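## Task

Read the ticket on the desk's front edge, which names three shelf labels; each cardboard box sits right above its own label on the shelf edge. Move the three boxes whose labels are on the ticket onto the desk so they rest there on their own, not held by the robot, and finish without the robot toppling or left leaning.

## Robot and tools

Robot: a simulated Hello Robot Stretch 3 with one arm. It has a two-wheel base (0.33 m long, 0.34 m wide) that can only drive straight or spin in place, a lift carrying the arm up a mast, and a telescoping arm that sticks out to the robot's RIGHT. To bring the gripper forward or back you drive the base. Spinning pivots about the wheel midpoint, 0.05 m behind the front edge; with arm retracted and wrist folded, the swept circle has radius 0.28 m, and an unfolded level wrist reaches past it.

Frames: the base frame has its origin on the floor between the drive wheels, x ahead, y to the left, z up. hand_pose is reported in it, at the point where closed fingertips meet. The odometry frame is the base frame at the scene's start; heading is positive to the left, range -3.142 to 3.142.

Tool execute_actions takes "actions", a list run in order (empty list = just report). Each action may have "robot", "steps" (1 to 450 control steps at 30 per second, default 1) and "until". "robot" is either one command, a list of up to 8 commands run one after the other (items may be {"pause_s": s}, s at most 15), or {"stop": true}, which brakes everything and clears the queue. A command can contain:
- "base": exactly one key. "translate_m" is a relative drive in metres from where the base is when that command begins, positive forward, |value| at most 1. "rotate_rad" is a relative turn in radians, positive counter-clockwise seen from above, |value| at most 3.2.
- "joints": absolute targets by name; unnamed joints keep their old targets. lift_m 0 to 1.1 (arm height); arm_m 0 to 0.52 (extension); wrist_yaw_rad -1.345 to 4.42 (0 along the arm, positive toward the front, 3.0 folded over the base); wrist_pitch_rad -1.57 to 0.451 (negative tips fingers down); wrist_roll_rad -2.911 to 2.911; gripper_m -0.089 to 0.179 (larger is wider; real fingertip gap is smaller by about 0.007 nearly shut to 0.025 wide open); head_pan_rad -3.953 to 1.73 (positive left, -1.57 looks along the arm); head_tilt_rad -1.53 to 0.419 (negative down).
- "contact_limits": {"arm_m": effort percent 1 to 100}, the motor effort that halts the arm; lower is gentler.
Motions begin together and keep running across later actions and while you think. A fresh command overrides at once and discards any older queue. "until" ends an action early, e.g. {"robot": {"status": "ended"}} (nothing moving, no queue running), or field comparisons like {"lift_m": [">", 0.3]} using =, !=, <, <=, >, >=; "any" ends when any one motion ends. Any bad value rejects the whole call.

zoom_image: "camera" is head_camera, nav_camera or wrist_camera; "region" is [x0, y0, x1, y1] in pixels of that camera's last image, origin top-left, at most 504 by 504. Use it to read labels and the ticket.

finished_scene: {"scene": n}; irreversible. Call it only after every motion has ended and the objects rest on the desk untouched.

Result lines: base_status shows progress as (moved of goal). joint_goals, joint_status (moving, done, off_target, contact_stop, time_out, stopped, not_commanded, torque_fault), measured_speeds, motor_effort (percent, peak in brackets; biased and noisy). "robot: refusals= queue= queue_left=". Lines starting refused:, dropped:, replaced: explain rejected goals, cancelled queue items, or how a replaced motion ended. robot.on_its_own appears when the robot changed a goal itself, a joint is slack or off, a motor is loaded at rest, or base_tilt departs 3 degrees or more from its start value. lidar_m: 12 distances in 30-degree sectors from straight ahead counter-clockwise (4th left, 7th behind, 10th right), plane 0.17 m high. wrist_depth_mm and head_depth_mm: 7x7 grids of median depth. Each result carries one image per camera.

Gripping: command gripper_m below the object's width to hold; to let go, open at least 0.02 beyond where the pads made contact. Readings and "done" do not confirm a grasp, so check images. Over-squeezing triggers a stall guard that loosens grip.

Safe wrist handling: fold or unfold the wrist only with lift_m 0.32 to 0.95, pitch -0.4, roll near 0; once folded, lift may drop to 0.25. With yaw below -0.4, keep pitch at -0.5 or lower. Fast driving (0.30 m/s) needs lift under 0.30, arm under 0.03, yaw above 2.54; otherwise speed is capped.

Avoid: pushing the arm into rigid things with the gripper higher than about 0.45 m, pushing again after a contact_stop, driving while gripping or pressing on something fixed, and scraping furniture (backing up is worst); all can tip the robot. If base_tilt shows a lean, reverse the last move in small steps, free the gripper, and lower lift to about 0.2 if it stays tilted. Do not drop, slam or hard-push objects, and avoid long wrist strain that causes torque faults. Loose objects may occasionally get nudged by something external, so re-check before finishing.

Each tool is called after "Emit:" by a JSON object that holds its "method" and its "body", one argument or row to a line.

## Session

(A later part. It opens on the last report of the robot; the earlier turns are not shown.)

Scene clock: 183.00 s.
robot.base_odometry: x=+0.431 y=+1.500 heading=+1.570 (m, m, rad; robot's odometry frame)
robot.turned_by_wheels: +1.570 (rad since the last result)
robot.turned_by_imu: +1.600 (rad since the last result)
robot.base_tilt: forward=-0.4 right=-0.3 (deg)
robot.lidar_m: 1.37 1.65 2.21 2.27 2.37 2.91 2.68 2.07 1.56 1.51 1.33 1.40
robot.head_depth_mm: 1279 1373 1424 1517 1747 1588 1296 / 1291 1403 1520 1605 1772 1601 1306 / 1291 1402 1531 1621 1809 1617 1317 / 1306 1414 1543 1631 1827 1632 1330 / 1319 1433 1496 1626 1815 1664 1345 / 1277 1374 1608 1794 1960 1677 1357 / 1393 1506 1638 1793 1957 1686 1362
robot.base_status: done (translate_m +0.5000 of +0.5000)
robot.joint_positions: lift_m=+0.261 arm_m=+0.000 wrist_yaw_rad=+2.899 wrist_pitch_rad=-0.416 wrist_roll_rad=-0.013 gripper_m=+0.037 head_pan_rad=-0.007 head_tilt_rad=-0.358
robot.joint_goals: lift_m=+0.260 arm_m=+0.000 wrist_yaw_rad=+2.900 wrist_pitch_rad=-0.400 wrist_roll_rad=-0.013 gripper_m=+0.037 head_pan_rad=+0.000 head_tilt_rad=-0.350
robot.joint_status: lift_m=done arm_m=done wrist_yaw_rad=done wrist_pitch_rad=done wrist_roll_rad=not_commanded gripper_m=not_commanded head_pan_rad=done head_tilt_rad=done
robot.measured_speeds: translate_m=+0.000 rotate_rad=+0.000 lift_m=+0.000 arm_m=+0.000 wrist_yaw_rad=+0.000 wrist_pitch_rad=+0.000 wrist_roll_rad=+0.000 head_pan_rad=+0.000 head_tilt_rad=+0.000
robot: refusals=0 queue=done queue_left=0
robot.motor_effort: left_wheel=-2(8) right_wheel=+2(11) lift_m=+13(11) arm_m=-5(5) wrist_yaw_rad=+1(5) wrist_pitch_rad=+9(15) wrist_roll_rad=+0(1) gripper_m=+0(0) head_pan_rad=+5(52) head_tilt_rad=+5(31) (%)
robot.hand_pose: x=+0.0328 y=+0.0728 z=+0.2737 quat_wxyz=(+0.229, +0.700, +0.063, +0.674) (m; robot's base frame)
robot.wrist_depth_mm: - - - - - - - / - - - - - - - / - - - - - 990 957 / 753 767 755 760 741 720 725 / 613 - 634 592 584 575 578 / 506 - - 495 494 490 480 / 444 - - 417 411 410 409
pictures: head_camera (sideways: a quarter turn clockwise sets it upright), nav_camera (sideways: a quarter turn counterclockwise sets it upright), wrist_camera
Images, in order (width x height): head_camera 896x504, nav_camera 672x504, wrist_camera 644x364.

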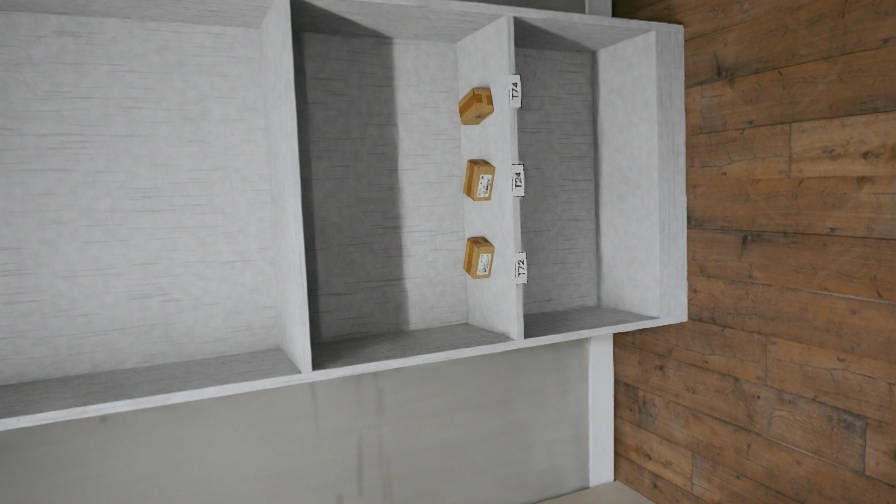

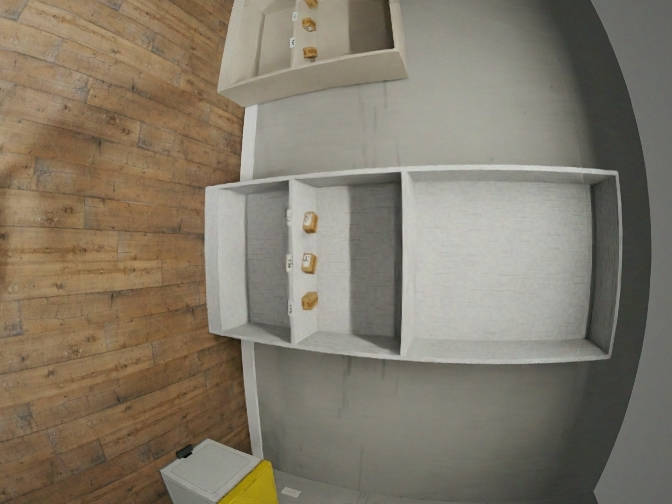

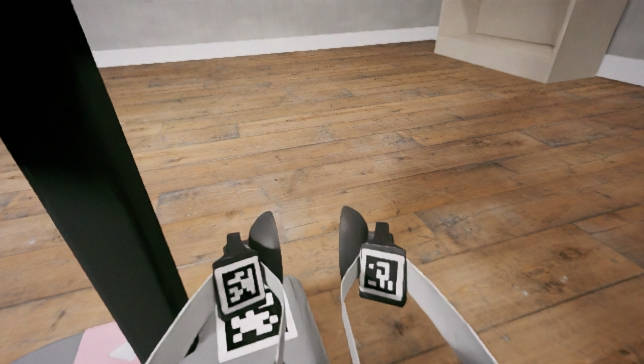

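Emit:
{"method": "execute_actions", "body": {
  "actions": [
    {"robot":[{"base":{"translate_m":0.78}},{"base":{"rotate_rad":1.57},"joints":{"head_pan_rad":-1.57,"head_tilt_rad":-0.75}},{"joints":{"lift_m":0.48}},{"joints":{"wrist_yaw_rad":0.0}},{"joints":{"wrist_pitch_rad":0.0,"gripper_m":0.12}}],"steps":450,"until":{"robot":{"status":"ended"}}},
    {"steps":200,"until":{"robot":{"status":"ended"}}}
  ]
}}

Scene clock: 236.33 s.
robot.base_odometry: x=+0.432 y=+2.280 heading=+3.140 (m, m, rad; robot's odometry frame)
robot.turned_by_wheels: +1.570 (rad since the last result)
robot.turned_by_imu: +1.588 (rad since the last result)
robot.base_tilt: forward=-0.6 right=-0.3 (deg)
robot.lidar_m: 2.24 2.34 3.24 3.48 2.15 1.59 1.08 1.12 0.70 0.81 0.64 1.10
robot.head_depth_mm: 639 548 900 929 1241 1191 1121 / 643 559 907 985 1274 1203 1133 / 643 548 908 997 1265 1216 1113 / 657 559 909 1009 1301 1229 1114 / 660 572 912 1020 1287 1239 1128 / 663 586 920 984 979 1270 1136 / 677 572 784 815 1455 1310 1145
robot.base_status: done (rotate_rad +1.5699 of +1.5700)
robot.joint_positions: lift_m=+0.479 arm_m=+0.000 wrist_yaw_rad=+0.002 wrist_pitch_rad=-0.026 wrist_roll_rad=-0.013 gripper_m=+0.120 head_pan_rad=-1.563 head_tilt_rad=-0.741
robot.joint_goals: lift_m=+0.480 arm_m=+0.000 wrist_yaw_rad=+0.000 wrist_pitch_rad=+0.000 wrist_roll_rad=-0.013 gripper_m=+0.120 head_pan_rad=-1.570 head_tilt_rad=-0.750
robot.joint_status: lift_m=done arm_m=done wrist_yaw_rad=done wrist_pitch_rad=done wrist_roll_rad=not_commanded gripper_m=done head_pan_rad=done head_tilt_rad=done
robot.measured_speeds: translate_m=+0.000 rotate_rad=+0.000 lift_m=+0.000 arm_m=+0.000 wrist_yaw_rad=+0.000 wrist_pitch_rad=+0.000 wrist_roll_rad=+0.000 head_pan_rad=+0.000 head_tilt_rad=+0.000
robot: refusals=0 queue=done queue_left=0
robot.motor_effort: left_wheel=-1(9) right_wheel=+2(16) lift_m=+40(42) arm_m=-4(4) wrist_yaw_rad=-2(1) wrist_pitch_rad=+16(14) wrist_roll_rad=+0(0) gripper_m=+0(78) head_pan_rad=-4(54) head_tilt_rad=-5(39) (%)
robot.hand_pose: x=-0.0208 y=-0.4008 z=+0.5874 quat_wxyz=(+0.712, +0.010, -0.702, -0.009) (m; robot's base frame)
robot.wrist_depth_mm: 487 519 527 541 551 563 421 / 483 527 535 557 560 568 427 / 473 540 554 566 581 591 431 / 463 551 559 408 448 418 416 / 372 359 335 318 338 332 391 / 398 302 609 623 637 574 443 / 437 607 614 643 656 670 437
pictures: head_camera (sideways: a quarter turn clockwise sets it upright), nav_camera (sideways: a quarter turn counterclockwise sets it upright), wrist_camera
Images, in order (width x height): head_camera 896x504, nav_camera 672x504, wrist_camera 644x364.

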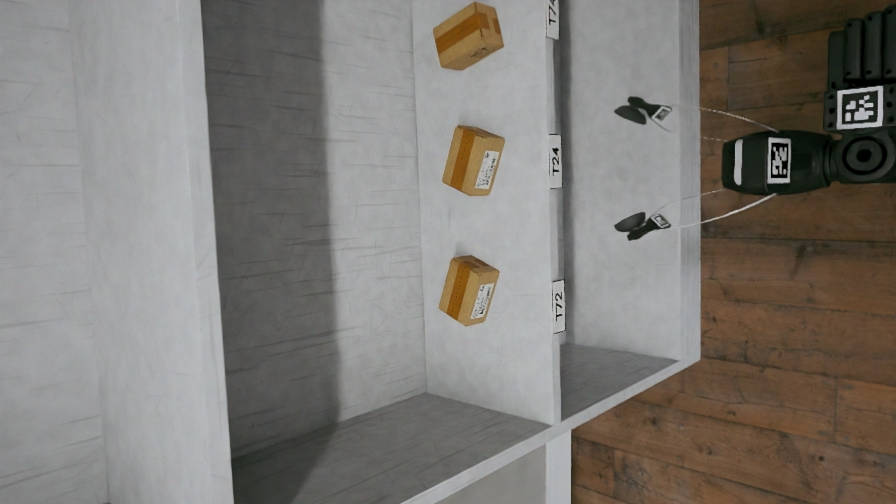

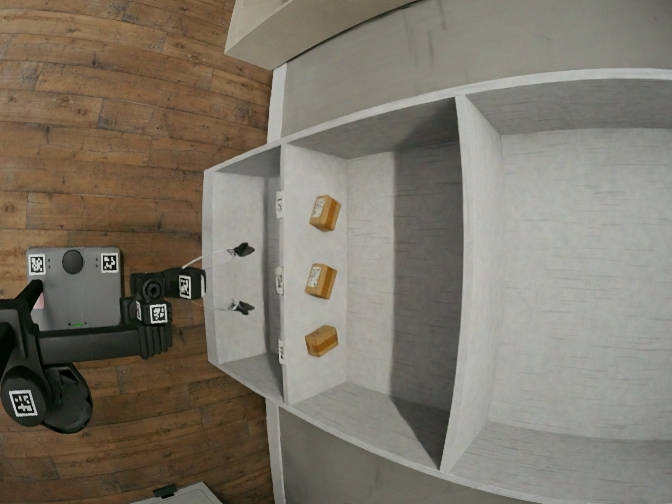

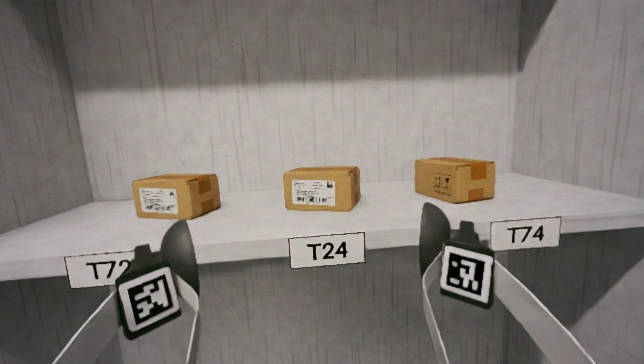

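Emit:
{"method": "execute_actions", "body": {
  "actions": [
    {"robot":{"joints":{"arm_m":0.13,"gripper_m":0.17,"lift_m":0.475}},"steps":200,"until":{"robot":{"status":"ended"}}}
  ]
}}

Scene clock: 358.40 s.
robot.base_odometry: x=+0.432 y=+2.280 heading=+3.140 (m, m, rad; robot's odometry frame)
robot.turned_by_wheels: +0.000 (rad since the last result)
robot.turned_by_imu: +0.000 (rad since the last result)
robot.base_tilt: forward=-0.6 right=-0.3 (deg)
robot.lidar_m: 2.24 2.34 3.26 3.50 2.14 1.59 1.08 1.11 0.69 0.81 0.64 1.10
robot.head_depth_mm: 638 547 900 930 1239 1196 1100 / 640 559 907 988 1274 1204 1089 / 645 549 909 998 1276 1219 1109 / 657 558 909 1010 1279 1225 1116 / 661 573 915 1017 1289 1237 1125 / 661 586 918 985 982 1274 1129 / 675 574 782 817 1468 1314 1148
robot.base_status: done (rotate_rad +1.5699 of +1.5700)
robot.joint_positions: lift_m=+0.476 arm_m=+0.130 wrist_yaw_rad=+0.001 wrist_pitch_rad=-0.024 wrist_roll_rad=-0.013 gripper_m=+0.170 head_pan_rad=-1.563 head_tilt_rad=-0.741
robot.joint_goals: lift_m=+0.475 arm_m=+0.130 wrist_yaw_rad=+0.000 wrist_pitch_rad=+0.000 wrist_roll_rad=-0.013 gripper_m=+0.170 head_pan_rad=-1.570 head_tilt_rad=-0.750
robot.joint_status: lift_m=done arm_m=done wrist_yaw_rad=done wrist_pitch_rad=done wrist_roll_rad=not_commanded gripper_m=done head_pan_rad=done head_tilt_rad=done
robot.measured_speeds: translate_m=+0.000 rotate_rad=+0.000 lift_m=+0.000 arm_m=+0.000 wrist_yaw_rad=+0.000 wrist_pitch_rad=+0.000 wrist_roll_rad=+0.000 head_pan_rad=+0.000 head_tilt_rad=+0.000
robot: refusals=0 queue=done queue_left=0
robot.motor_effort: left_wheel=-2(2) right_wheel=+3(2) lift_m=+13(40) arm_m=+3(2) wrist_yaw_rad=-1(3) wrist_pitch_rad=+15(16) wrist_roll_rad=+0(0) gripper_m=+0(83) head_pan_rad=-4(4) head_tilt_rad=-6(6) (%)
robot.hand_pose: x=-0.0212 y=-0.5302 z=+0.5840 quat_wxyz=(+0.712, +0.009, -0.702, -0.008) (m; robot's base frame)
robot.wrist_depth_mm: 387 393 409 411 421 432 416 / 397 404 415 420 430 443 423 / 405 416 423 436 450 458 430 / 414 421 434 302 459 300 380 / 294 274 321 271 286 271 269 / 246 218 211 204 198 195 200 / - 180 184 186 501 523 498
pictures: head_camera (sideways: a quarter turn clockwise sets it upright), nav_camera (sideways: a quarter turn counterclockwise sets it upright), wrist_camera
Images, in order (width x height): head_camera 896x504, nav_camera 672x504, wrist_camera 644x364.

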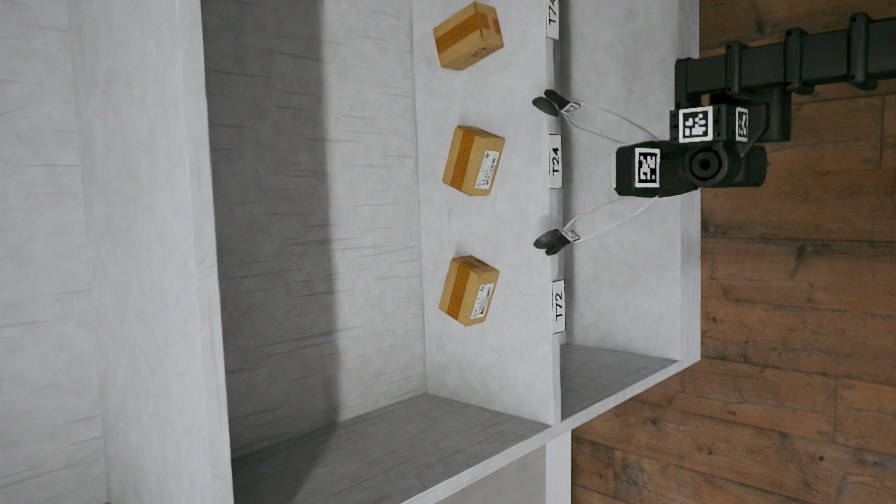

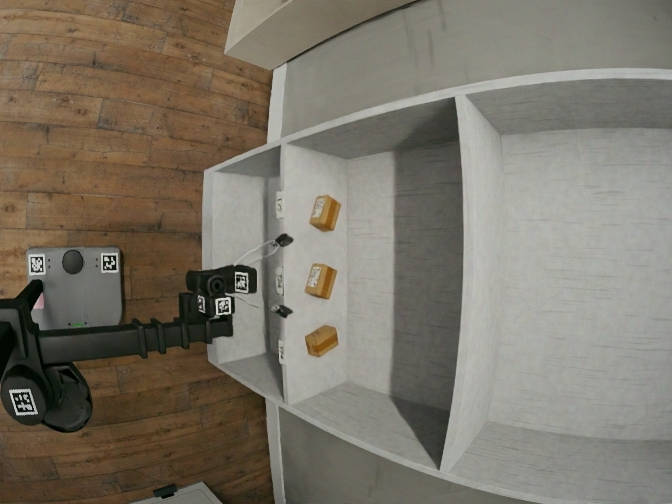

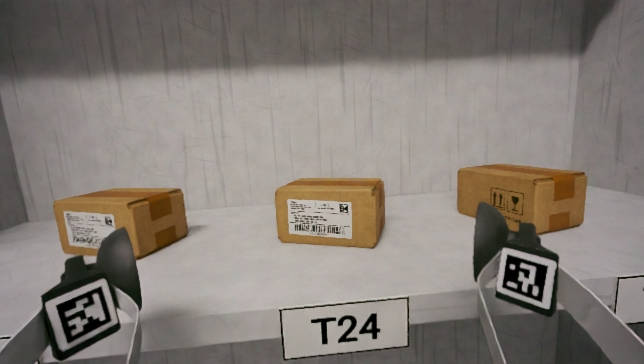

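Emit:
{"method": "execute_actions", "body": {
  "actions": [
    {"robot":[{"base":{"translate_m":-0.025},"joints":{"gripper_m":0.155,"lift_m":0.467}},{"joints":{"arm_m":0.22},"contact_limits":{"arm_m":15}}],"steps":200,"until":{"robot":{"status":"ended"}}}
  ]
}}

Scene clock: 380.60 s.
robot.base_odometry: x=+0.457 y=+2.280 heading=+3.140 (m, m, rad; robot's odometry frame)
robot.turned_by_wheels: +0.000 (rad since the last result)
robot.turned_by_imu: +0.000 (rad since the last result)
robot.base_tilt: forward=-0.6 right=-0.3 (deg)
robot.lidar_m: 2.26 2.36 3.29 3.51 2.11 1.56 1.06 1.09 0.68 0.81 0.65 1.12
robot.head_depth_mm: 640 546 898 973 1239 1200 1106 / 641 561 908 993 1297 1212 1098 / 645 548 904 990 904 1218 1106 / 655 558 912 1014 1296 1225 1115 / 661 572 916 1004 1289 1237 1122 / 663 587 920 1012 1028 1267 1132 / 678 572 846 836 1456 1313 1143
robot.base_status: done (translate_m -0.0250 of -0.0250)
robot.joint_positions: lift_m=+0.468 arm_m=+0.220 wrist_yaw_rad=+0.001 wrist_pitch_rad=-0.024 wrist_roll_rad=-0.013 gripper_m=+0.155 head_pan_rad=-1.563 head_tilt_rad=-0.741
robot.joint_goals: lift_m=+0.467 arm_m=+0.220 wrist_yaw_rad=+0.000 wrist_pitch_rad=+0.000 wrist_roll_rad=-0.013 gripper_m=+0.155 head_pan_rad=-1.570 head_tilt_rad=-0.750
robot.joint_status: lift_m=done arm_m=done wrist_yaw_rad=done wrist_pitch_rad=done wrist_roll_rad=not_commanded gripper_m=done head_pan_rad=done head_tilt_rad=done
robot.measured_speeds: translate_m=+0.000 rotate_rad=+0.000 lift_m=+0.000 arm_m=+0.000 wrist_yaw_rad=+0.000 wrist_pitch_rad=+0.000 wrist_roll_rad=+0.000 head_pan_rad=+0.000 head_tilt_rad=+0.000
robot: refusals=0 queue=done queue_left=0
robot.motor_effort: left_wheel=-2(6) right_wheel=+2(3) lift_m=+13(12) arm_m=+2(5) wrist_yaw_rad=-1(1) wrist_pitch_rad=+14(14) wrist_roll_rad=+0(0) gripper_m=+0(59) head_pan_rad=-5(4) head_tilt_rad=-6(5) (%)
robot.contact_limits: arm_m 15 (drawing in: default 22, maximum 36; extending or still: default 29, maximum 48)
robot.hand_pose: x=-0.0212 y=-0.6202 z=+0.5761 quat_wxyz=(+0.712, +0.009, -0.702, -0.008) (m; robot's base frame)
robot.wrist_depth_mm: 306 313 320 328 334 343 352 / 311 321 328 333 343 350 358 / 321 330 337 345 351 361 370 / 328 335 344 350 363 247 196 / 196 315 187 169 264 215 177 / 189 199 185 172 181 - 173 / - 144 145 141 138 135 133
pictures: head_camera (sideways: a quarter turn clockwise sets it upright), nav_camera (sideways: a quarter turn counterclockwise sets it upright), wrist_camera
Images, in order (width x height): head_camera 896x504, nav_camera 672x504, wrist_camera 644x364.

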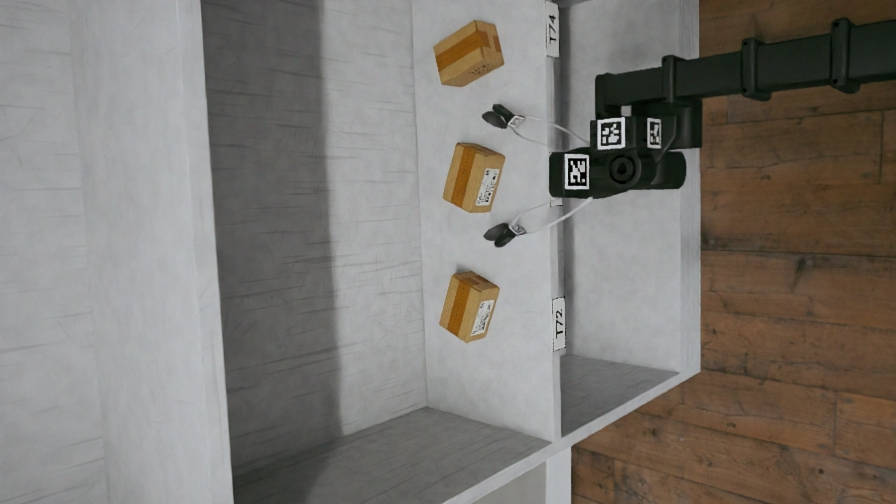

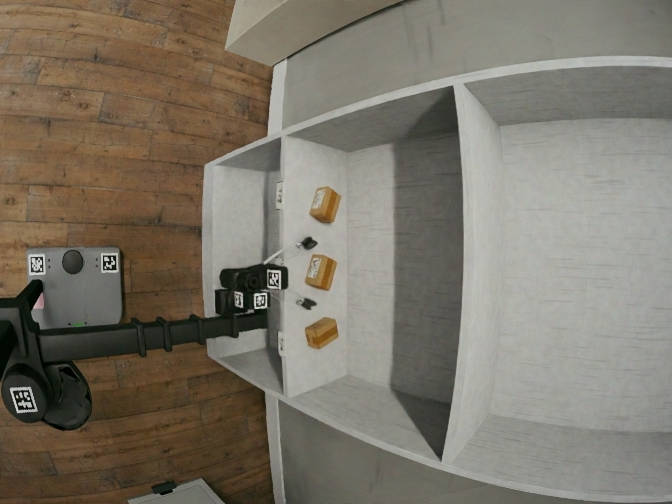

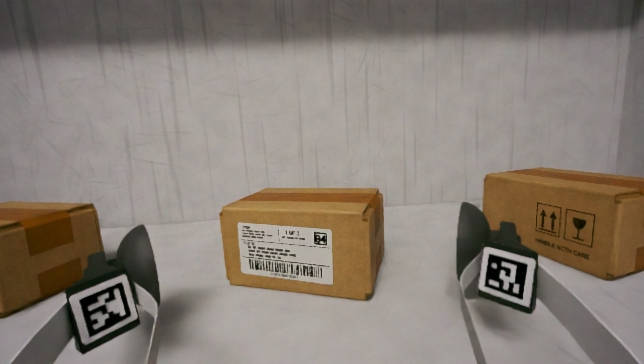

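Emit:
{"method": "execute_actions", "body": {
  "actions": [
    {"robot":[{"joints":{"arm_m":0.265},"contact_limits":{"arm_m":15}},{"joints":{"gripper_m":0.06}}],"steps":200,"until":{"robot":{"status":"ended"}}}
  ]
}}

Scene clock: 389.63 s.
robot.base_odometry: x=+0.457 y=+2.280 heading=+3.140 (m, m, rad; robot's odometry frame)
robot.turned_by_wheels: +0.000 (rad since the last result)
robot.turned_by_imu: +0.000 (rad since the last result)
robot.base_tilt: forward=-0.6 right=-0.3 (deg)
robot.lidar_m: 2.26 2.36 3.29 3.57 2.11 1.56 1.06 1.09 0.68 0.81 0.65 1.13
robot.head_depth_mm: 637 546 899 974 1235 1190 1109 / 642 560 904 987 893 1202 1097 / 645 548 908 994 1287 1215 1107 / 655 559 910 1011 1296 1223 1116 / 660 573 914 1006 1284 1239 1127 / 664 588 919 1015 1026 1267 1133 / 675 572 842 835 1453 1307 1145
robot.base_status: done (translate_m -0.0250 of -0.0250)
robot.joint_positions: lift_m=+0.468 arm_m=+0.265 wrist_yaw_rad=+0.001 wrist_pitch_rad=-0.024 wrist_roll_rad=-0.013 gripper_m=+0.061 head_pan_rad=-1.563 head_tilt_rad=-0.741
robot.joint_goals: lift_m=+0.467 arm_m=+0.265 wrist_yaw_rad=+0.000 wrist_pitch_rad=+0.000 wrist_roll_rad=-0.013 gripper_m=+0.060 head_pan_rad=-1.570 head_tilt_rad=-0.750
robot.joint_status: lift_m=done arm_m=done wrist_yaw_rad=done wrist_pitch_rad=done wrist_roll_rad=not_commanded gripper_m=done head_pan_rad=done head_tilt_rad=done
robot.measured_speeds: translate_m=+0.000 rotate_rad=+0.000 lift_m=+0.000 arm_m=+0.000 wrist_yaw_rad=+0.000 wrist_pitch_rad=+0.000 wrist_roll_rad=+0.000 head_pan_rad=+0.000 head_tilt_rad=+0.000
robot: refusals=0 queue=done queue_left=0
robot.motor_effort: left_wheel=-2(2) right_wheel=+2(2) lift_m=+13(13) arm_m=+3(4) wrist_yaw_rad=-1(1) wrist_pitch_rad=+15(14) wrist_roll_rad=+0(0) gripper_m=-18(91) head_pan_rad=-4(4) head_tilt_rad=-5(5) (%)
robot.contact_limits: arm_m 15 (drawing in: default 22, maximum 36; extending or still: default 29, maximum 48)
robot.hand_pose: x=-0.0212 y=-0.6652 z=+0.5761 quat_wxyz=(+0.712, +0.009, -0.702, -0.008) (m; robot's base frame)
robot.wrist_depth_mm: 265 272 277 284 291 298 305 / 272 277 282 291 300 304 313 / 280 284 291 300 307 315 322 / 286 292 300 306 316 324 195 / 291 298 140 128 130 235 167 / 182 211 137 126 119 176 162 / 156 141 140 129 125 135 133
pictures: head_camera (sideways: a quarter turn clockwise sets it upright), nav_camera (sideways: a quarter turn counterclockwise sets it upright), wrist_camera
Images, in order (width x height): head_camera 896x504, nav_camera 672x504, wrist_camera 644x364.

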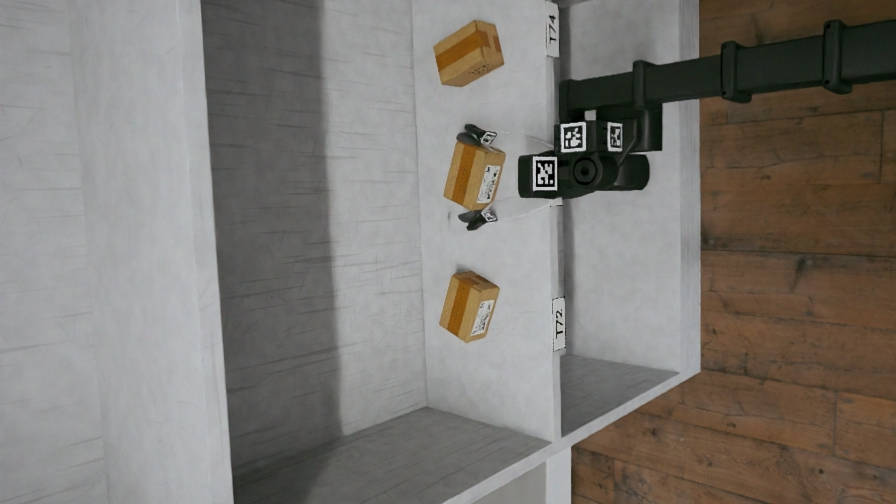

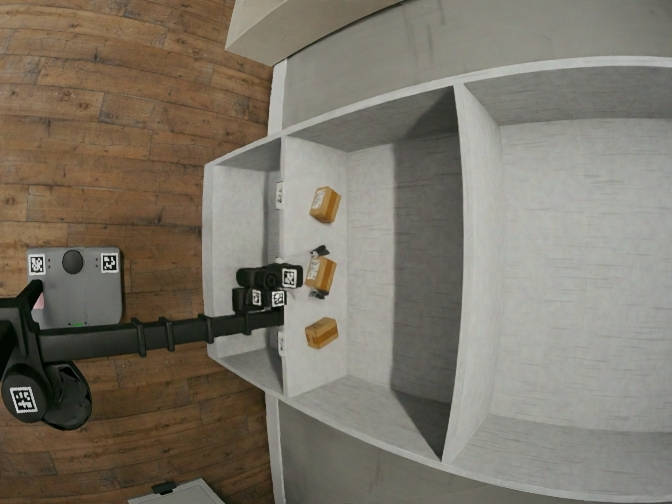

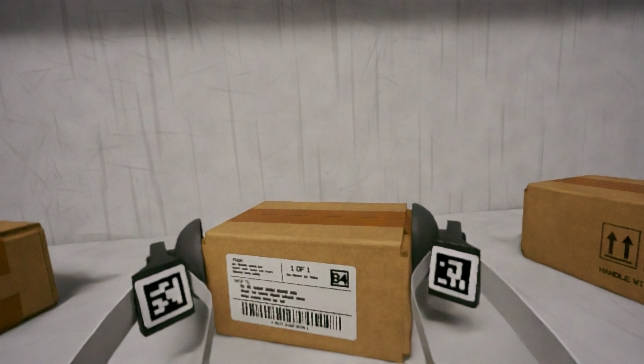

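Emit:
{"method": "execute_actions", "body": {
  "actions": [
    {"robot":[{"joints":{"gripper_m":0.02}},{"joints":{"lift_m":0.49}}],"steps":200,"until":{"robot":{"status":"ended"}}}
  ]
}}

Scene clock: 395.97 s.
robot.base_odometry: x=+0.457 y=+2.280 heading=+3.140 (m, m, rad; robot's odometry frame)
robot.turned_by_wheels: +0.000 (rad since the last result)
robot.turned_by_imu: +0.000 (rad since the last result)
robot.base_tilt: forward=-0.7 right=-0.3 (deg)
robot.lidar_m: 2.27 2.35 3.29 3.50 2.11 1.56 1.06 1.09 0.68 0.81 0.65 1.13
robot.head_depth_mm: 639 546 901 969 1233 1194 1106 / 640 559 906 988 873 1200 1092 / 645 548 909 926 1294 1219 1101 / 658 559 914 1015 1294 1227 1112 / 662 572 919 1006 1289 1227 1125 / 664 586 919 1010 1028 1270 1136 / 677 573 843 834 1450 1315 1141
robot.base_status: done (translate_m -0.0250 of -0.0250)
robot.joint_positions: lift_m=+0.489 arm_m=+0.265 wrist_yaw_rad=+0.001 wrist_pitch_rad=-0.029 wrist_roll_rad=-0.013 gripper_m=+0.025 head_pan_rad=-1.563 head_tilt_rad=-0.741
robot.joint_goals: lift_m=+0.490 arm_m=+0.265 wrist_yaw_rad=+0.000 wrist_pitch_rad=+0.000 wrist_roll_rad=-0.013 gripper_m=+0.024 head_pan_rad=-1.570 head_tilt_rad=-0.750
robot.joint_status: lift_m=done arm_m=done wrist_yaw_rad=done wrist_pitch_rad=done wrist_roll_rad=not_commanded gripper_m=done head_pan_rad=done head_tilt_rad=done
robot.measured_speeds: translate_m=+0.000 rotate_rad=+0.000 lift_m=+0.000 arm_m=+0.000 wrist_yaw_rad=+0.000 wrist_pitch_rad=+0.000 wrist_roll_rad=+0.000 head_pan_rad=+0.000 head_tilt_rad=+0.000
robot: refusals=0 queue=done queue_left=0
robot.motor_effort: left_wheel=-2(2) right_wheel=+2(2) lift_m=+40(41) arm_m=+3(3) wrist_yaw_rad=-1(1) wrist_pitch_rad=+17(17) wrist_roll_rad=+0(0) gripper_m=-30(100) head_pan_rad=-4(4) head_tilt_rad=-5(5) (%)
robot.contact_limits: arm_m 15 (drawing in: default 22, maximum 36; extending or still: default 29, maximum 48)
robot.hand_pose: x=-0.0212 y=-0.6651 z=+0.5966 quat_wxyz=(+0.712, +0.011, -0.702, -0.010) (m; robot's base frame)
robot.wrist_depth_mm: 264 271 277 283 288 296 304 / 271 278 283 289 297 305 313 / 280 285 292 299 308 313 325 / 287 294 299 308 316 323 333 / 294 300 136 128 136 287 179 / 220 256 135 125 118 204 170 / 177 172 159 130 153 165 161
pictures: head_camera (sideways: a quarter turn clockwise sets it upright), nav_camera (sideways: a quarter turn counterclockwise sets it upright), wrist_camera
Images, in order (width x height): head_camera 896x504, nav_camera 672x504, wrist_camera 644x364.

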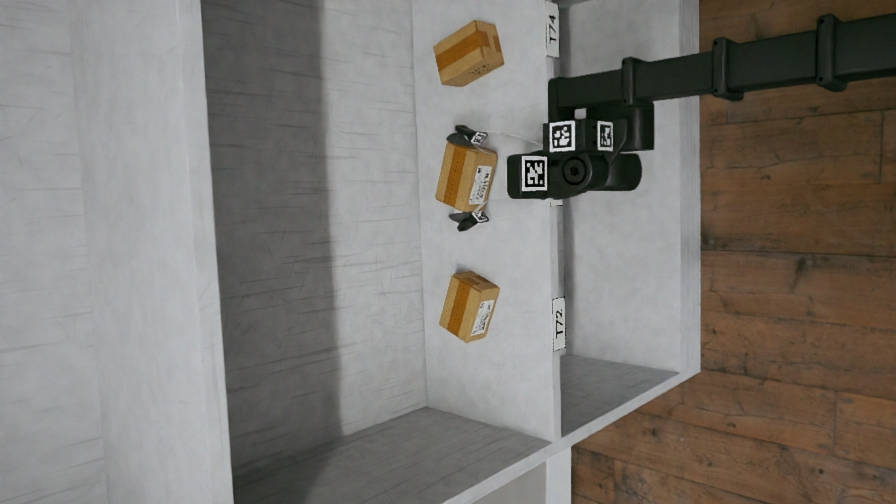

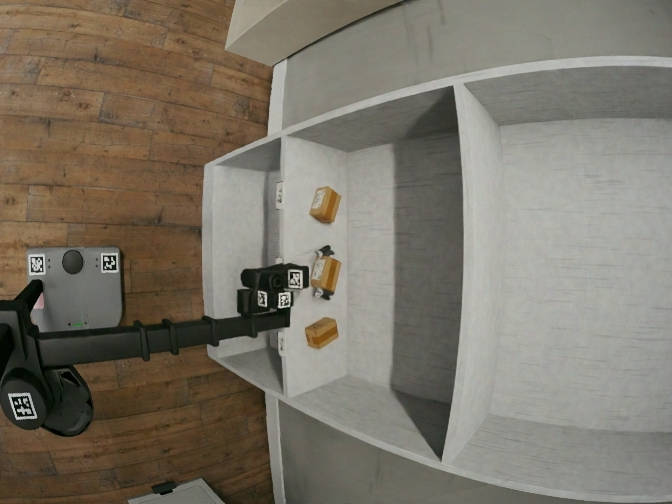

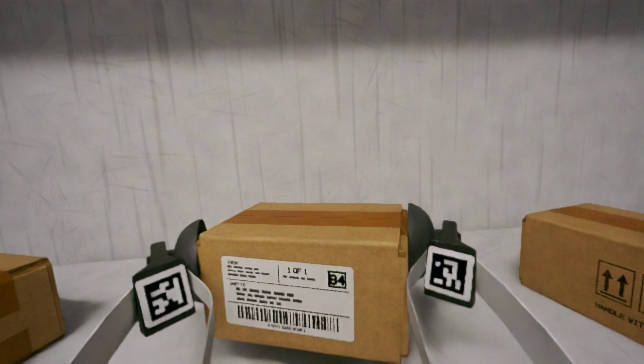

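Emit:
{"method": "execute_actions", "body": {
  "actions": [
    {"robot":[{"joints":{"arm_m":0.0}},{"joints":{"wrist_pitch_rad":-0.4,"wrist_yaw_rad":2.65,"lift_m":0.36,"head_pan_rad":0.0,"head_tilt_rad":-0.6},"base":{"rotate_rad":1.50}},{"joints":{"lift_m":0.27}},{"base":{"translate_m":1.0}},{"base":{"translate_m":1.0}}],"steps":450,"until":{"robot":{"status":"ended"}}},
    {"steps":450,"until":{"robot":{"status":"ended"}}}
  ]
}}

Scene clock: 465.70 s.
robot.base_odometry: x=+0.312 y=+0.285 heading=-1.644 (m, m, rad; robot's odometry frame)
robot.turned_by_wheels: +1.500 (rad since the last result)
robot.turned_by_imu: +1.533 (rad since the last result)
robot.base_tilt: forward=-0.6 right=-0.3 (deg)
robot.lidar_m: 1.34 1.97 1.68 1.59 1.66 2.21 2.56 2.71 2.28 2.16 2.22 1.59
robot.head_depth_mm: 1552 1279 1933 1943 1575 1321 1135 / 1557 1235 1645 1943 1602 1326 1139 / 1547 1255 2029 1969 1616 1349 1155 / 1575 1181 2043 2046 1637 1349 1168 / 1578 1147 1975 1948 1644 1372 1176 / 1585 1274 2008 2096 1670 1390 1186 / 1567 1738 2016 2141 1689 1396 1194
robot.base_status: done (translate_m +1.0000 of +1.0000)
robot.joint_positions: lift_m=+0.271 arm_m=+0.000 wrist_yaw_rad=+2.648 wrist_pitch_rad=-0.426 wrist_roll_rad=-0.013 gripper_m=+0.054 head_pan_rad=-0.007 head_tilt_rad=-0.605
robot.joint_goals: lift_m=+0.270 arm_m=+0.000 wrist_yaw_rad=+2.650 wrist_pitch_rad=-0.400 wrist_roll_rad=-0.013 gripper_m=+0.053 head_pan_rad=+0.000 head_tilt_rad=-0.600
robot.joint_status: lift_m=done arm_m=done wrist_yaw_rad=done wrist_pitch_rad=done wrist_roll_rad=not_commanded gripper_m=done head_pan_rad=done head_tilt_rad=done
robot.measured_speeds: translate_m=+0.000 rotate_rad=+0.000 lift_m=+0.000 arm_m=+0.000 wrist_yaw_rad=+0.000 wrist_pitch_rad=+0.000 wrist_roll_rad=+0.000 head_pan_rad=+0.000 head_tilt_rad=+0.000
robot: refusals=0 queue=done queue_left=0
robot.on_its_own: gripper_m is held at +0.053, not at your +0.020, by its stall guard, which is not easing now
robot.motor_effort: left_wheel=-3(7) right_wheel=+2(11) lift_m=+14(40) arm_m=-4(3) wrist_yaw_rad=+1(6) wrist_pitch_rad=+15(17) wrist_roll_rad=+0(0) gripper_m=-20(32) head_pan_rad=+5(50) head_tilt_rad=+3(25) (%)
robot.hand_pose: x=+0.0845 y=+0.0515 z=+0.2815 quat_wxyz=(+0.314, +0.702, -0.022, +0.639) (m; robot's base frame)
robot.wrist_depth_mm: - - - - - - - / - - - - - - - / - - - - - 978 966 / 791 795 779 756 744 726 724 / 629 617 138 128 130 591 586 / 516 521 137 126 119 485 488 / - - 142 131 397 420 415
pictures: head_camera (sideways: a quarter turn clockwise sets it upright), nav_camera (sideways: a quarter turn counterclockwise sets it upright), wrist_camera
Images, in order (width x height): head_camera 896x504, nav_camera 672x504, wrist_camera 644x364.

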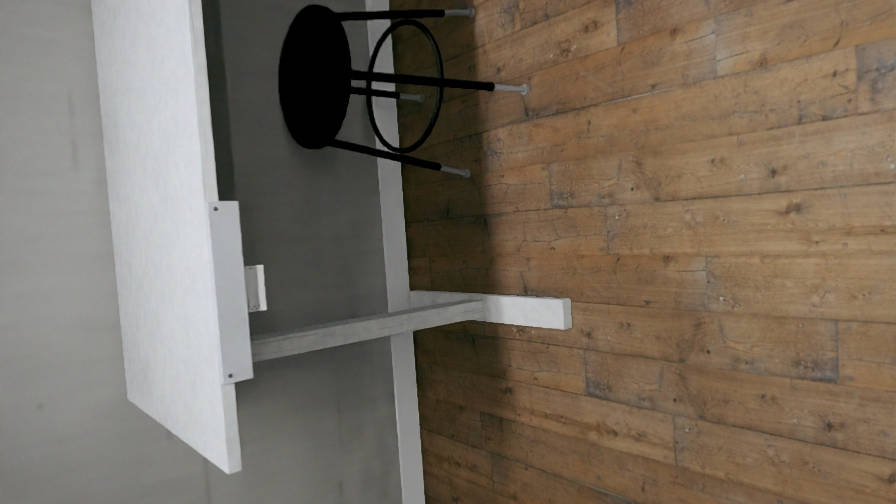

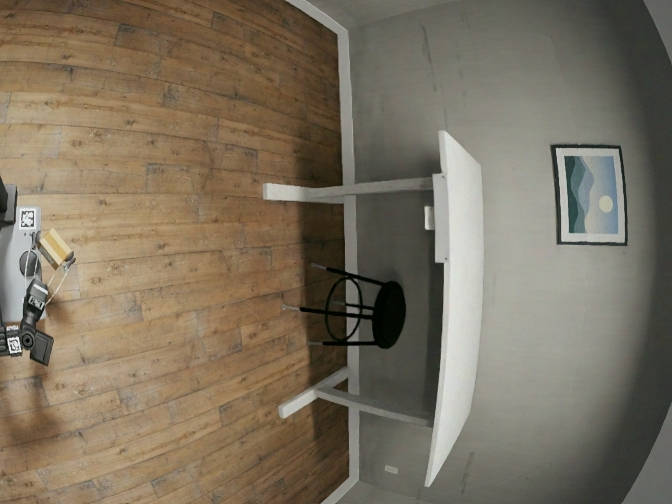

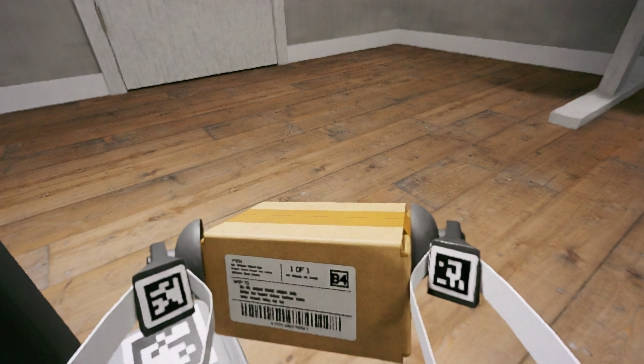

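Emit:
{"method": "execute_actions", "body": {
  "actions": [
    {"robot":[{"base":{"translate_m":0.45}},{"base":{"rotate_rad":1.535},"joints":{"lift_m":0.90,"head_pan_rad":-1.57,"head_tilt_rad":-0.5}},{"joints":{"wrist_yaw_rad":0.0}},{"joints":{"wrist_pitch_rad":0.0}}],"steps":450,"until":{"robot":{"status":"ended"}}},
    {"steps":450,"until":{"robot":{"status":"ended"}}}
  ]
}}

Scene clock: 494.97 s.
robot.base_odometry: x=+0.279 y=-0.164 heading=-0.109 (m, m, rad; robot's odometry frame)
robot.turned_by_wheels: +1.535 (rad since the last result)
robot.turned_by_imu: +1.555 (rad since the last result)
robot.base_tilt: forward=-0.7 right=-0.3 (deg)
robot.lidar_m: 1.62 1.64 2.15 3.01 3.35 2.27 2.14 2.17 0.90 1.09 1.05 1.75
robot.head_depth_mm: 1205 1292 860 1228 1612 1455 - / 1198 1291 879 1243 409 - - / 1202 1306 901 720 430 - 1193 / 1195 1301 923 731 1745 1446 1222 / 1188 1294 948 739 1755 1438 1230 / 1190 1314 968 763 1788 1479 1237 / 1181 1310 995 780 1799 1495 1246
robot.base_status: done (rotate_rad +1.5349 of +1.5350)
robot.joint_positions: lift_m=+0.899 arm_m=+0.000 wrist_yaw_rad=+0.002 wrist_pitch_rad=-0.037 wrist_roll_rad=-0.013 gripper_m=+0.054 head_pan_rad=-1.563 head_tilt_rad=-0.507
robot.joint_goals: lift_m=+0.900 arm_m=+0.000 wrist_yaw_rad=+0.000 wrist_pitch_rad=+0.000 wrist_roll_rad=-0.013 gripper_m=+0.053 head_pan_rad=-1.570 head_tilt_rad=-0.500
robot.joint_status: lift_m=done arm_m=done wrist_yaw_rad=done wrist_pitch_rad=done wrist_roll_rad=not_commanded gripper_m=done head_pan_rad=done head_tilt_rad=done
robot.measured_speeds: translate_m=+0.000 rotate_rad=+0.000 lift_m=+0.000 arm_m=+0.000 wrist_yaw_rad=+0.000 wrist_pitch_rad=+0.000 wrist_roll_rad=+0.000 head_pan_rad=+0.000 head_tilt_rad=+0.000
robot: refusals=0 queue=done queue_left=0
robot.on_its_own: gripper_m is held at +0.053, not at your +0.020, by its stall guard, which is not easing now
robot.motor_effort: left_wheel=-1(8) right_wheel=+3(11) lift_m=+40(42) arm_m=-3(4) wrist_yaw_rad=-3(3) wrist_pitch_rad=+22(22) wrist_roll_rad=+0(0) gripper_m=-19(20) head_pan_rad=-4(49) head_tilt_rad=+4(19) (%)
robot.hand_pose: x=-0.0209 y=-0.4005 z=+1.0045 quat_wxyz=(+0.712, +0.014, -0.702, -0.013) (m; robot's base frame)
robot.wrist_depth_mm: - - - - - - - / - - - - - - - / - - - - - - - / - 822 737 677 619 573 628 / 413 406 138 128 130 - - / - - 137 126 119 - - / - - - 131 778 - -
pictures: head_camera (sideways: a quarter turn clockwise sets it upright), nav_camera (sideways: a quarter turn counterclockwise sets it upright), wrist_camera
Images, in order (width x height): head_camera 896x504, nav_camera 672x504, wrist_camera 644x364.

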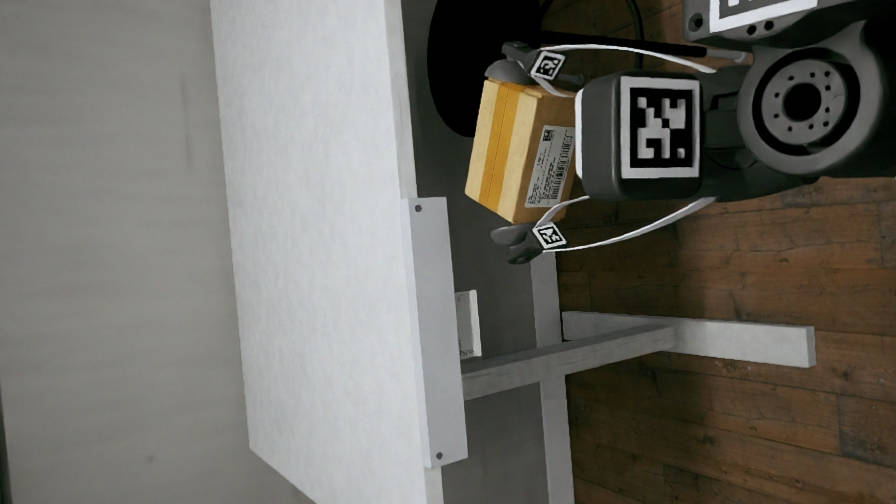

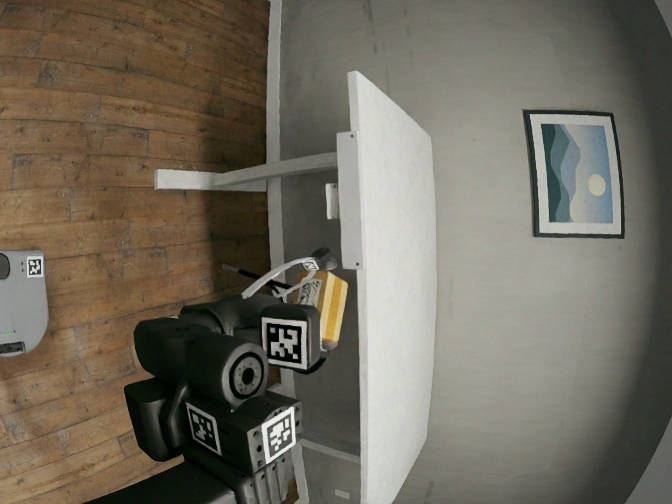

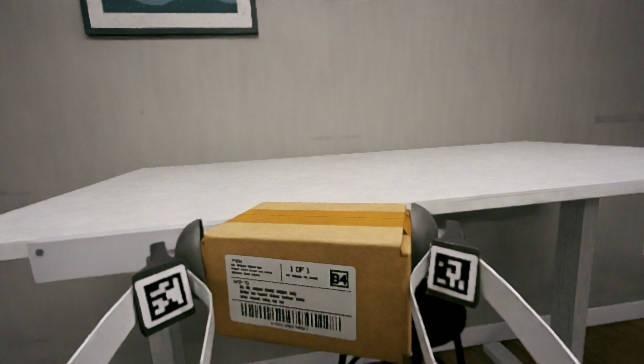

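Emit:
{"method": "execute_actions", "body": {
  "actions": [
    {"robot":[{"joints":{"lift_m":0.915}},{"joints":{"arm_m":0.37},"contact_limits":{"arm_m":15}},{"joints":{"lift_m":0.89}}],"steps":300,"until":{"robot":{"status":"ended"}}}
  ]
}}

Scene clock: 523.07 s.
robot.base_odometry: x=+0.279 y=-0.164 heading=-0.109 (m, m, rad; robot's odometry frame)
robot.turned_by_wheels: +0.000 (rad since the last result)
robot.turned_by_imu: +0.000 (rad since the last result)
robot.base_tilt: forward=-0.6 right=-0.2 (deg)
robot.lidar_m: 1.62 1.64 2.15 3.01 3.36 2.28 2.14 2.18 0.90 1.09 1.05 1.75
robot.head_depth_mm: 1207 1288 923 1185 1620 1361 1183 / 1202 1283 1001 1230 1641 1426 1196 / 1200 1302 1035 1729 1767 1425 1207 / 1193 1301 928 731 1788 1447 1214 / 1200 1304 942 742 1747 1420 1224 / 1190 1313 969 762 1777 1467 1239 / 1189 1310 993 778 1813 1489 1239
robot.base_status: done (rotate_rad +1.5349 of +1.5350)
robot.joint_positions: lift_m=+0.891 arm_m=+0.370 wrist_yaw_rad=+0.001 wrist_pitch_rad=-0.035 wrist_roll_rad=-0.013 gripper_m=+0.054 head_pan_rad=-1.563 head_tilt_rad=-0.507
robot.joint_goals: lift_m=+0.890 arm_m=+0.370 wrist_yaw_rad=+0.000 wrist_pitch_rad=+0.000 wrist_roll_rad=-0.013 gripper_m=+0.053 head_pan_rad=-1.570 head_tilt_rad=-0.500
robot.joint_status: lift_m=done arm_m=done wrist_yaw_rad=done wrist_pitch_rad=done wrist_roll_rad=not_commanded gripper_m=done head_pan_rad=done head_tilt_rad=done
robot.measured_speeds: translate_m=+0.000 rotate_rad=+0.000 lift_m=+0.000 arm_m=+0.000 wrist_yaw_rad=+0.000 wrist_pitch_rad=+0.000 wrist_roll_rad=+0.000 head_pan_rad=+0.000 head_tilt_rad=+0.000
robot: refusals=0 queue=done queue_left=0
robot.on_its_own: gripper_m is held at +0.053, not at your +0.020, by its stall guard, which is not easing now
robot.motor_effort: left_wheel=-2(2) right_wheel=+3(2) lift_m=+13(42) arm_m=+4(4) wrist_yaw_rad=-1(2) wrist_pitch_rad=+21(22) wrist_roll_rad=+0(0) gripper_m=-20(19) head_pan_rad=-4(4) head_tilt_rad=+5(4) (%)
robot.contact_limits: arm_m 15 (drawing in: default 22, maximum 36; extending or still: default 29, maximum 48)
robot.hand_pose: x=-0.0213 y=-0.7699 z=+0.9962 quat_wxyz=(+0.712, +0.013, -0.702, -0.012) (m; robot's base frame)
robot.wrist_depth_mm: 728 752 780 819 851 910 960 / 740 774 805 827 888 954 988 / 764 782 820 863 905 986 995 / 781 744 685 622 567 531 492 / 379 374 138 129 131 303 287 / 246 249 137 126 119 214 204 / 182 168 156 131 148 160 158
pictures: head_camera (sideways: a quarter turn clockwise sets it upright), nav_camera (sideways: a quarter turn counterclockwise sets it upright), wrist_camera
Images, in order (width x height): head_camera 896x504, nav_camera 672x504, wrist_camera 644x364.

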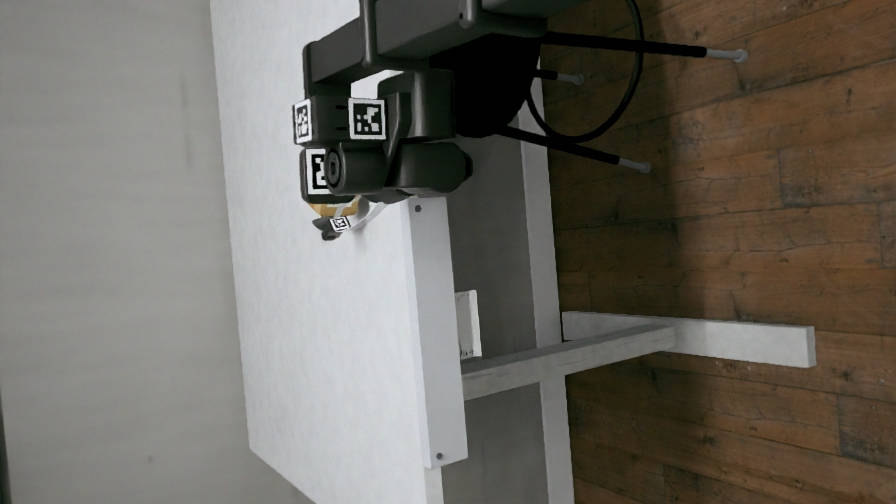

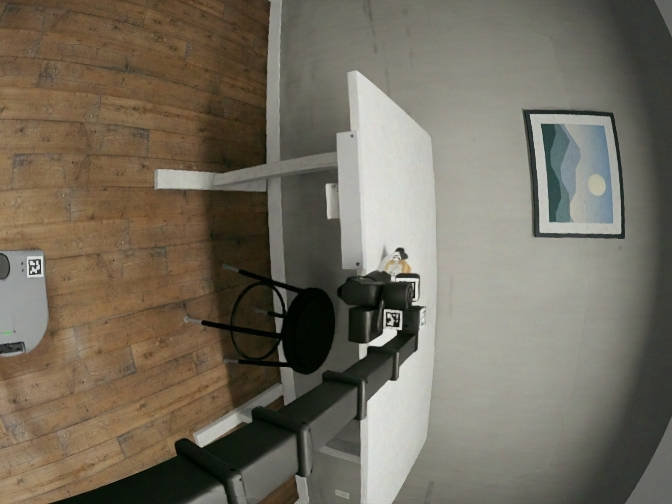

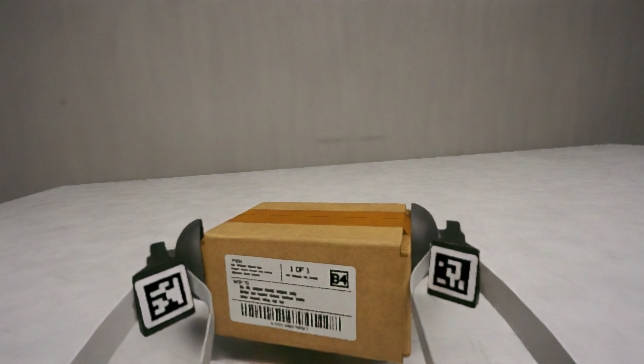

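Emit:
{"method": "execute_actions", "body": {
  "actions": [
    {"robot":{"joints":{"lift_m":0.872}},"steps":100,"until":{"robot":{"status":"ended"}}}
  ]
}}

Scene clock: 546.80 s.
robot.base_odometry: x=+0.279 y=-0.164 heading=-0.109 (m, m, rad; robot's odometry frame)
robot.turned_by_wheels: +0.000 (rad since the last result)
robot.turned_by_imu: +0.000 (rad since the last result)
robot.base_tilt: forward=-0.6 right=-0.3 (deg)
robot.lidar_m: 1.62 1.65 2.15 3.01 3.36 2.28 2.13 2.18 0.90 1.09 1.04 1.75
robot.head_depth_mm: 1208 1295 909 - 1621 1371 1190 / 1201 1295 994 1193 1649 1424 1197 / 1197 1312 1021 1753 1753 1431 1210 / 1199 1301 932 732 1794 1450 1215 / 1195 1297 942 742 1755 1428 1222 / 1188 1314 971 763 1768 1476 1237 / 1186 1313 994 781 1802 1503 1247
robot.base_status: done (rotate_rad +1.5349 of +1.5350)
robot.joint_positions: lift_m=+0.873 arm_m=+0.370 wrist_yaw_rad=+0.001 wrist_pitch_rad=-0.032 wrist_roll_rad=-0.013 gripper_m=+0.054 head_pan_rad=-1.563 head_tilt_rad=-0.507
robot.joint_goals: lift_m=+0.872 arm_m=+0.370 wrist_yaw_rad=+0.000 wrist_pitch_rad=+0.000 wrist_roll_rad=-0.013 gripper_m=+0.053 head_pan_rad=-1.570 head_tilt_rad=-0.500
robot.joint_status: lift_m=done arm_m=done wrist_yaw_rad=done wrist_pitch_rad=done wrist_roll_rad=not_commanded gripper_m=done head_pan_rad=done head_tilt_rad=done
robot.measured_speeds: translate_m=+0.000 rotate_rad=+0.000 lift_m=+0.000 arm_m=+0.000 wrist_yaw_rad=+0.000 wrist_pitch_rad=+0.000 wrist_roll_rad=+0.000 head_pan_rad=+0.000 head_tilt_rad=+0.000
robot: refusals=0 queue=done queue_left=0
robot.on_its_own: gripper_m is held at +0.053, not at your +0.020, by its stall guard, which is not easing now
robot.motor_effort: left_wheel=-2(2) right_wheel=+3(2) lift_m=+14(15) arm_m=+3(3) wrist_yaw_rad=-1(2) wrist_pitch_rad=+19(21) wrist_roll_rad=+0(0) gripper_m=-19(21) head_pan_rad=-5(5) head_tilt_rad=+4(4) (%)
robot.contact_limits: arm_m 15 (drawing in: default 22, maximum 36; extending or still: default 29, maximum 48)
robot.hand_pose: x=-0.0213 y=-0.7700 z=+0.9789 quat_wxyz=(+0.712, +0.012, -0.702, -0.011) (m; robot's base frame)
robot.wrist_depth_mm: 719 774 783 820 860 896 955 / 748 785 802 853 881 936 973 / 775 793 824 877 927 964 - / 759 643 585 539 486 447 422 / 322 313 138 128 130 256 243 / 207 210 136 126 119 176 173 / 157 142 140 129 126 136 134
pictures: head_camera (sideways: a quarter turn clockwise sets it upright), nav_camera (sideways: a quarter turn counterclockwise sets it upright), wrist_camera
Images, in order (width x height): head_camera 896x504, nav_camera 672x504, wrist_camera 644x364.

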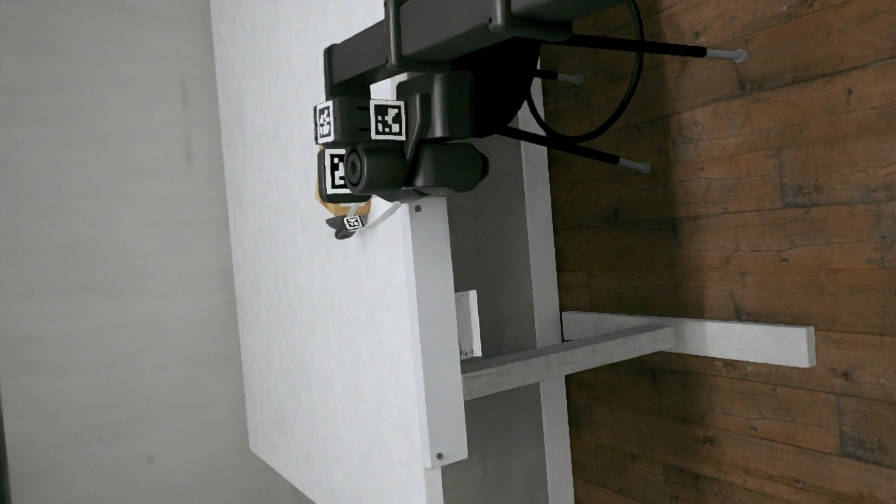

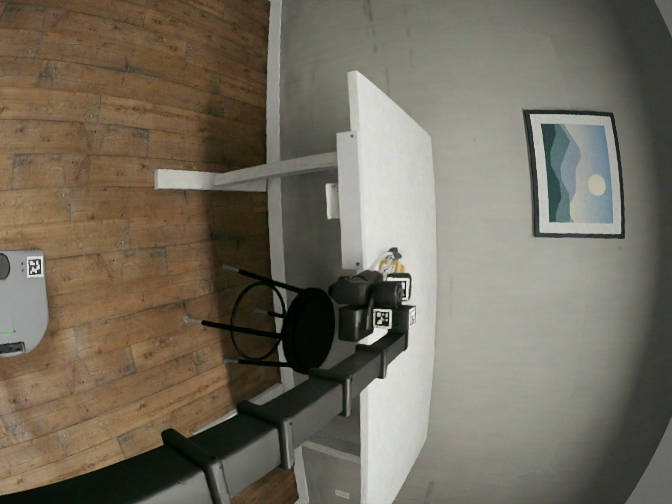

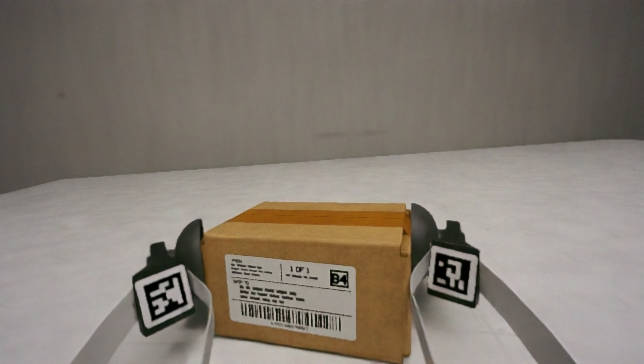

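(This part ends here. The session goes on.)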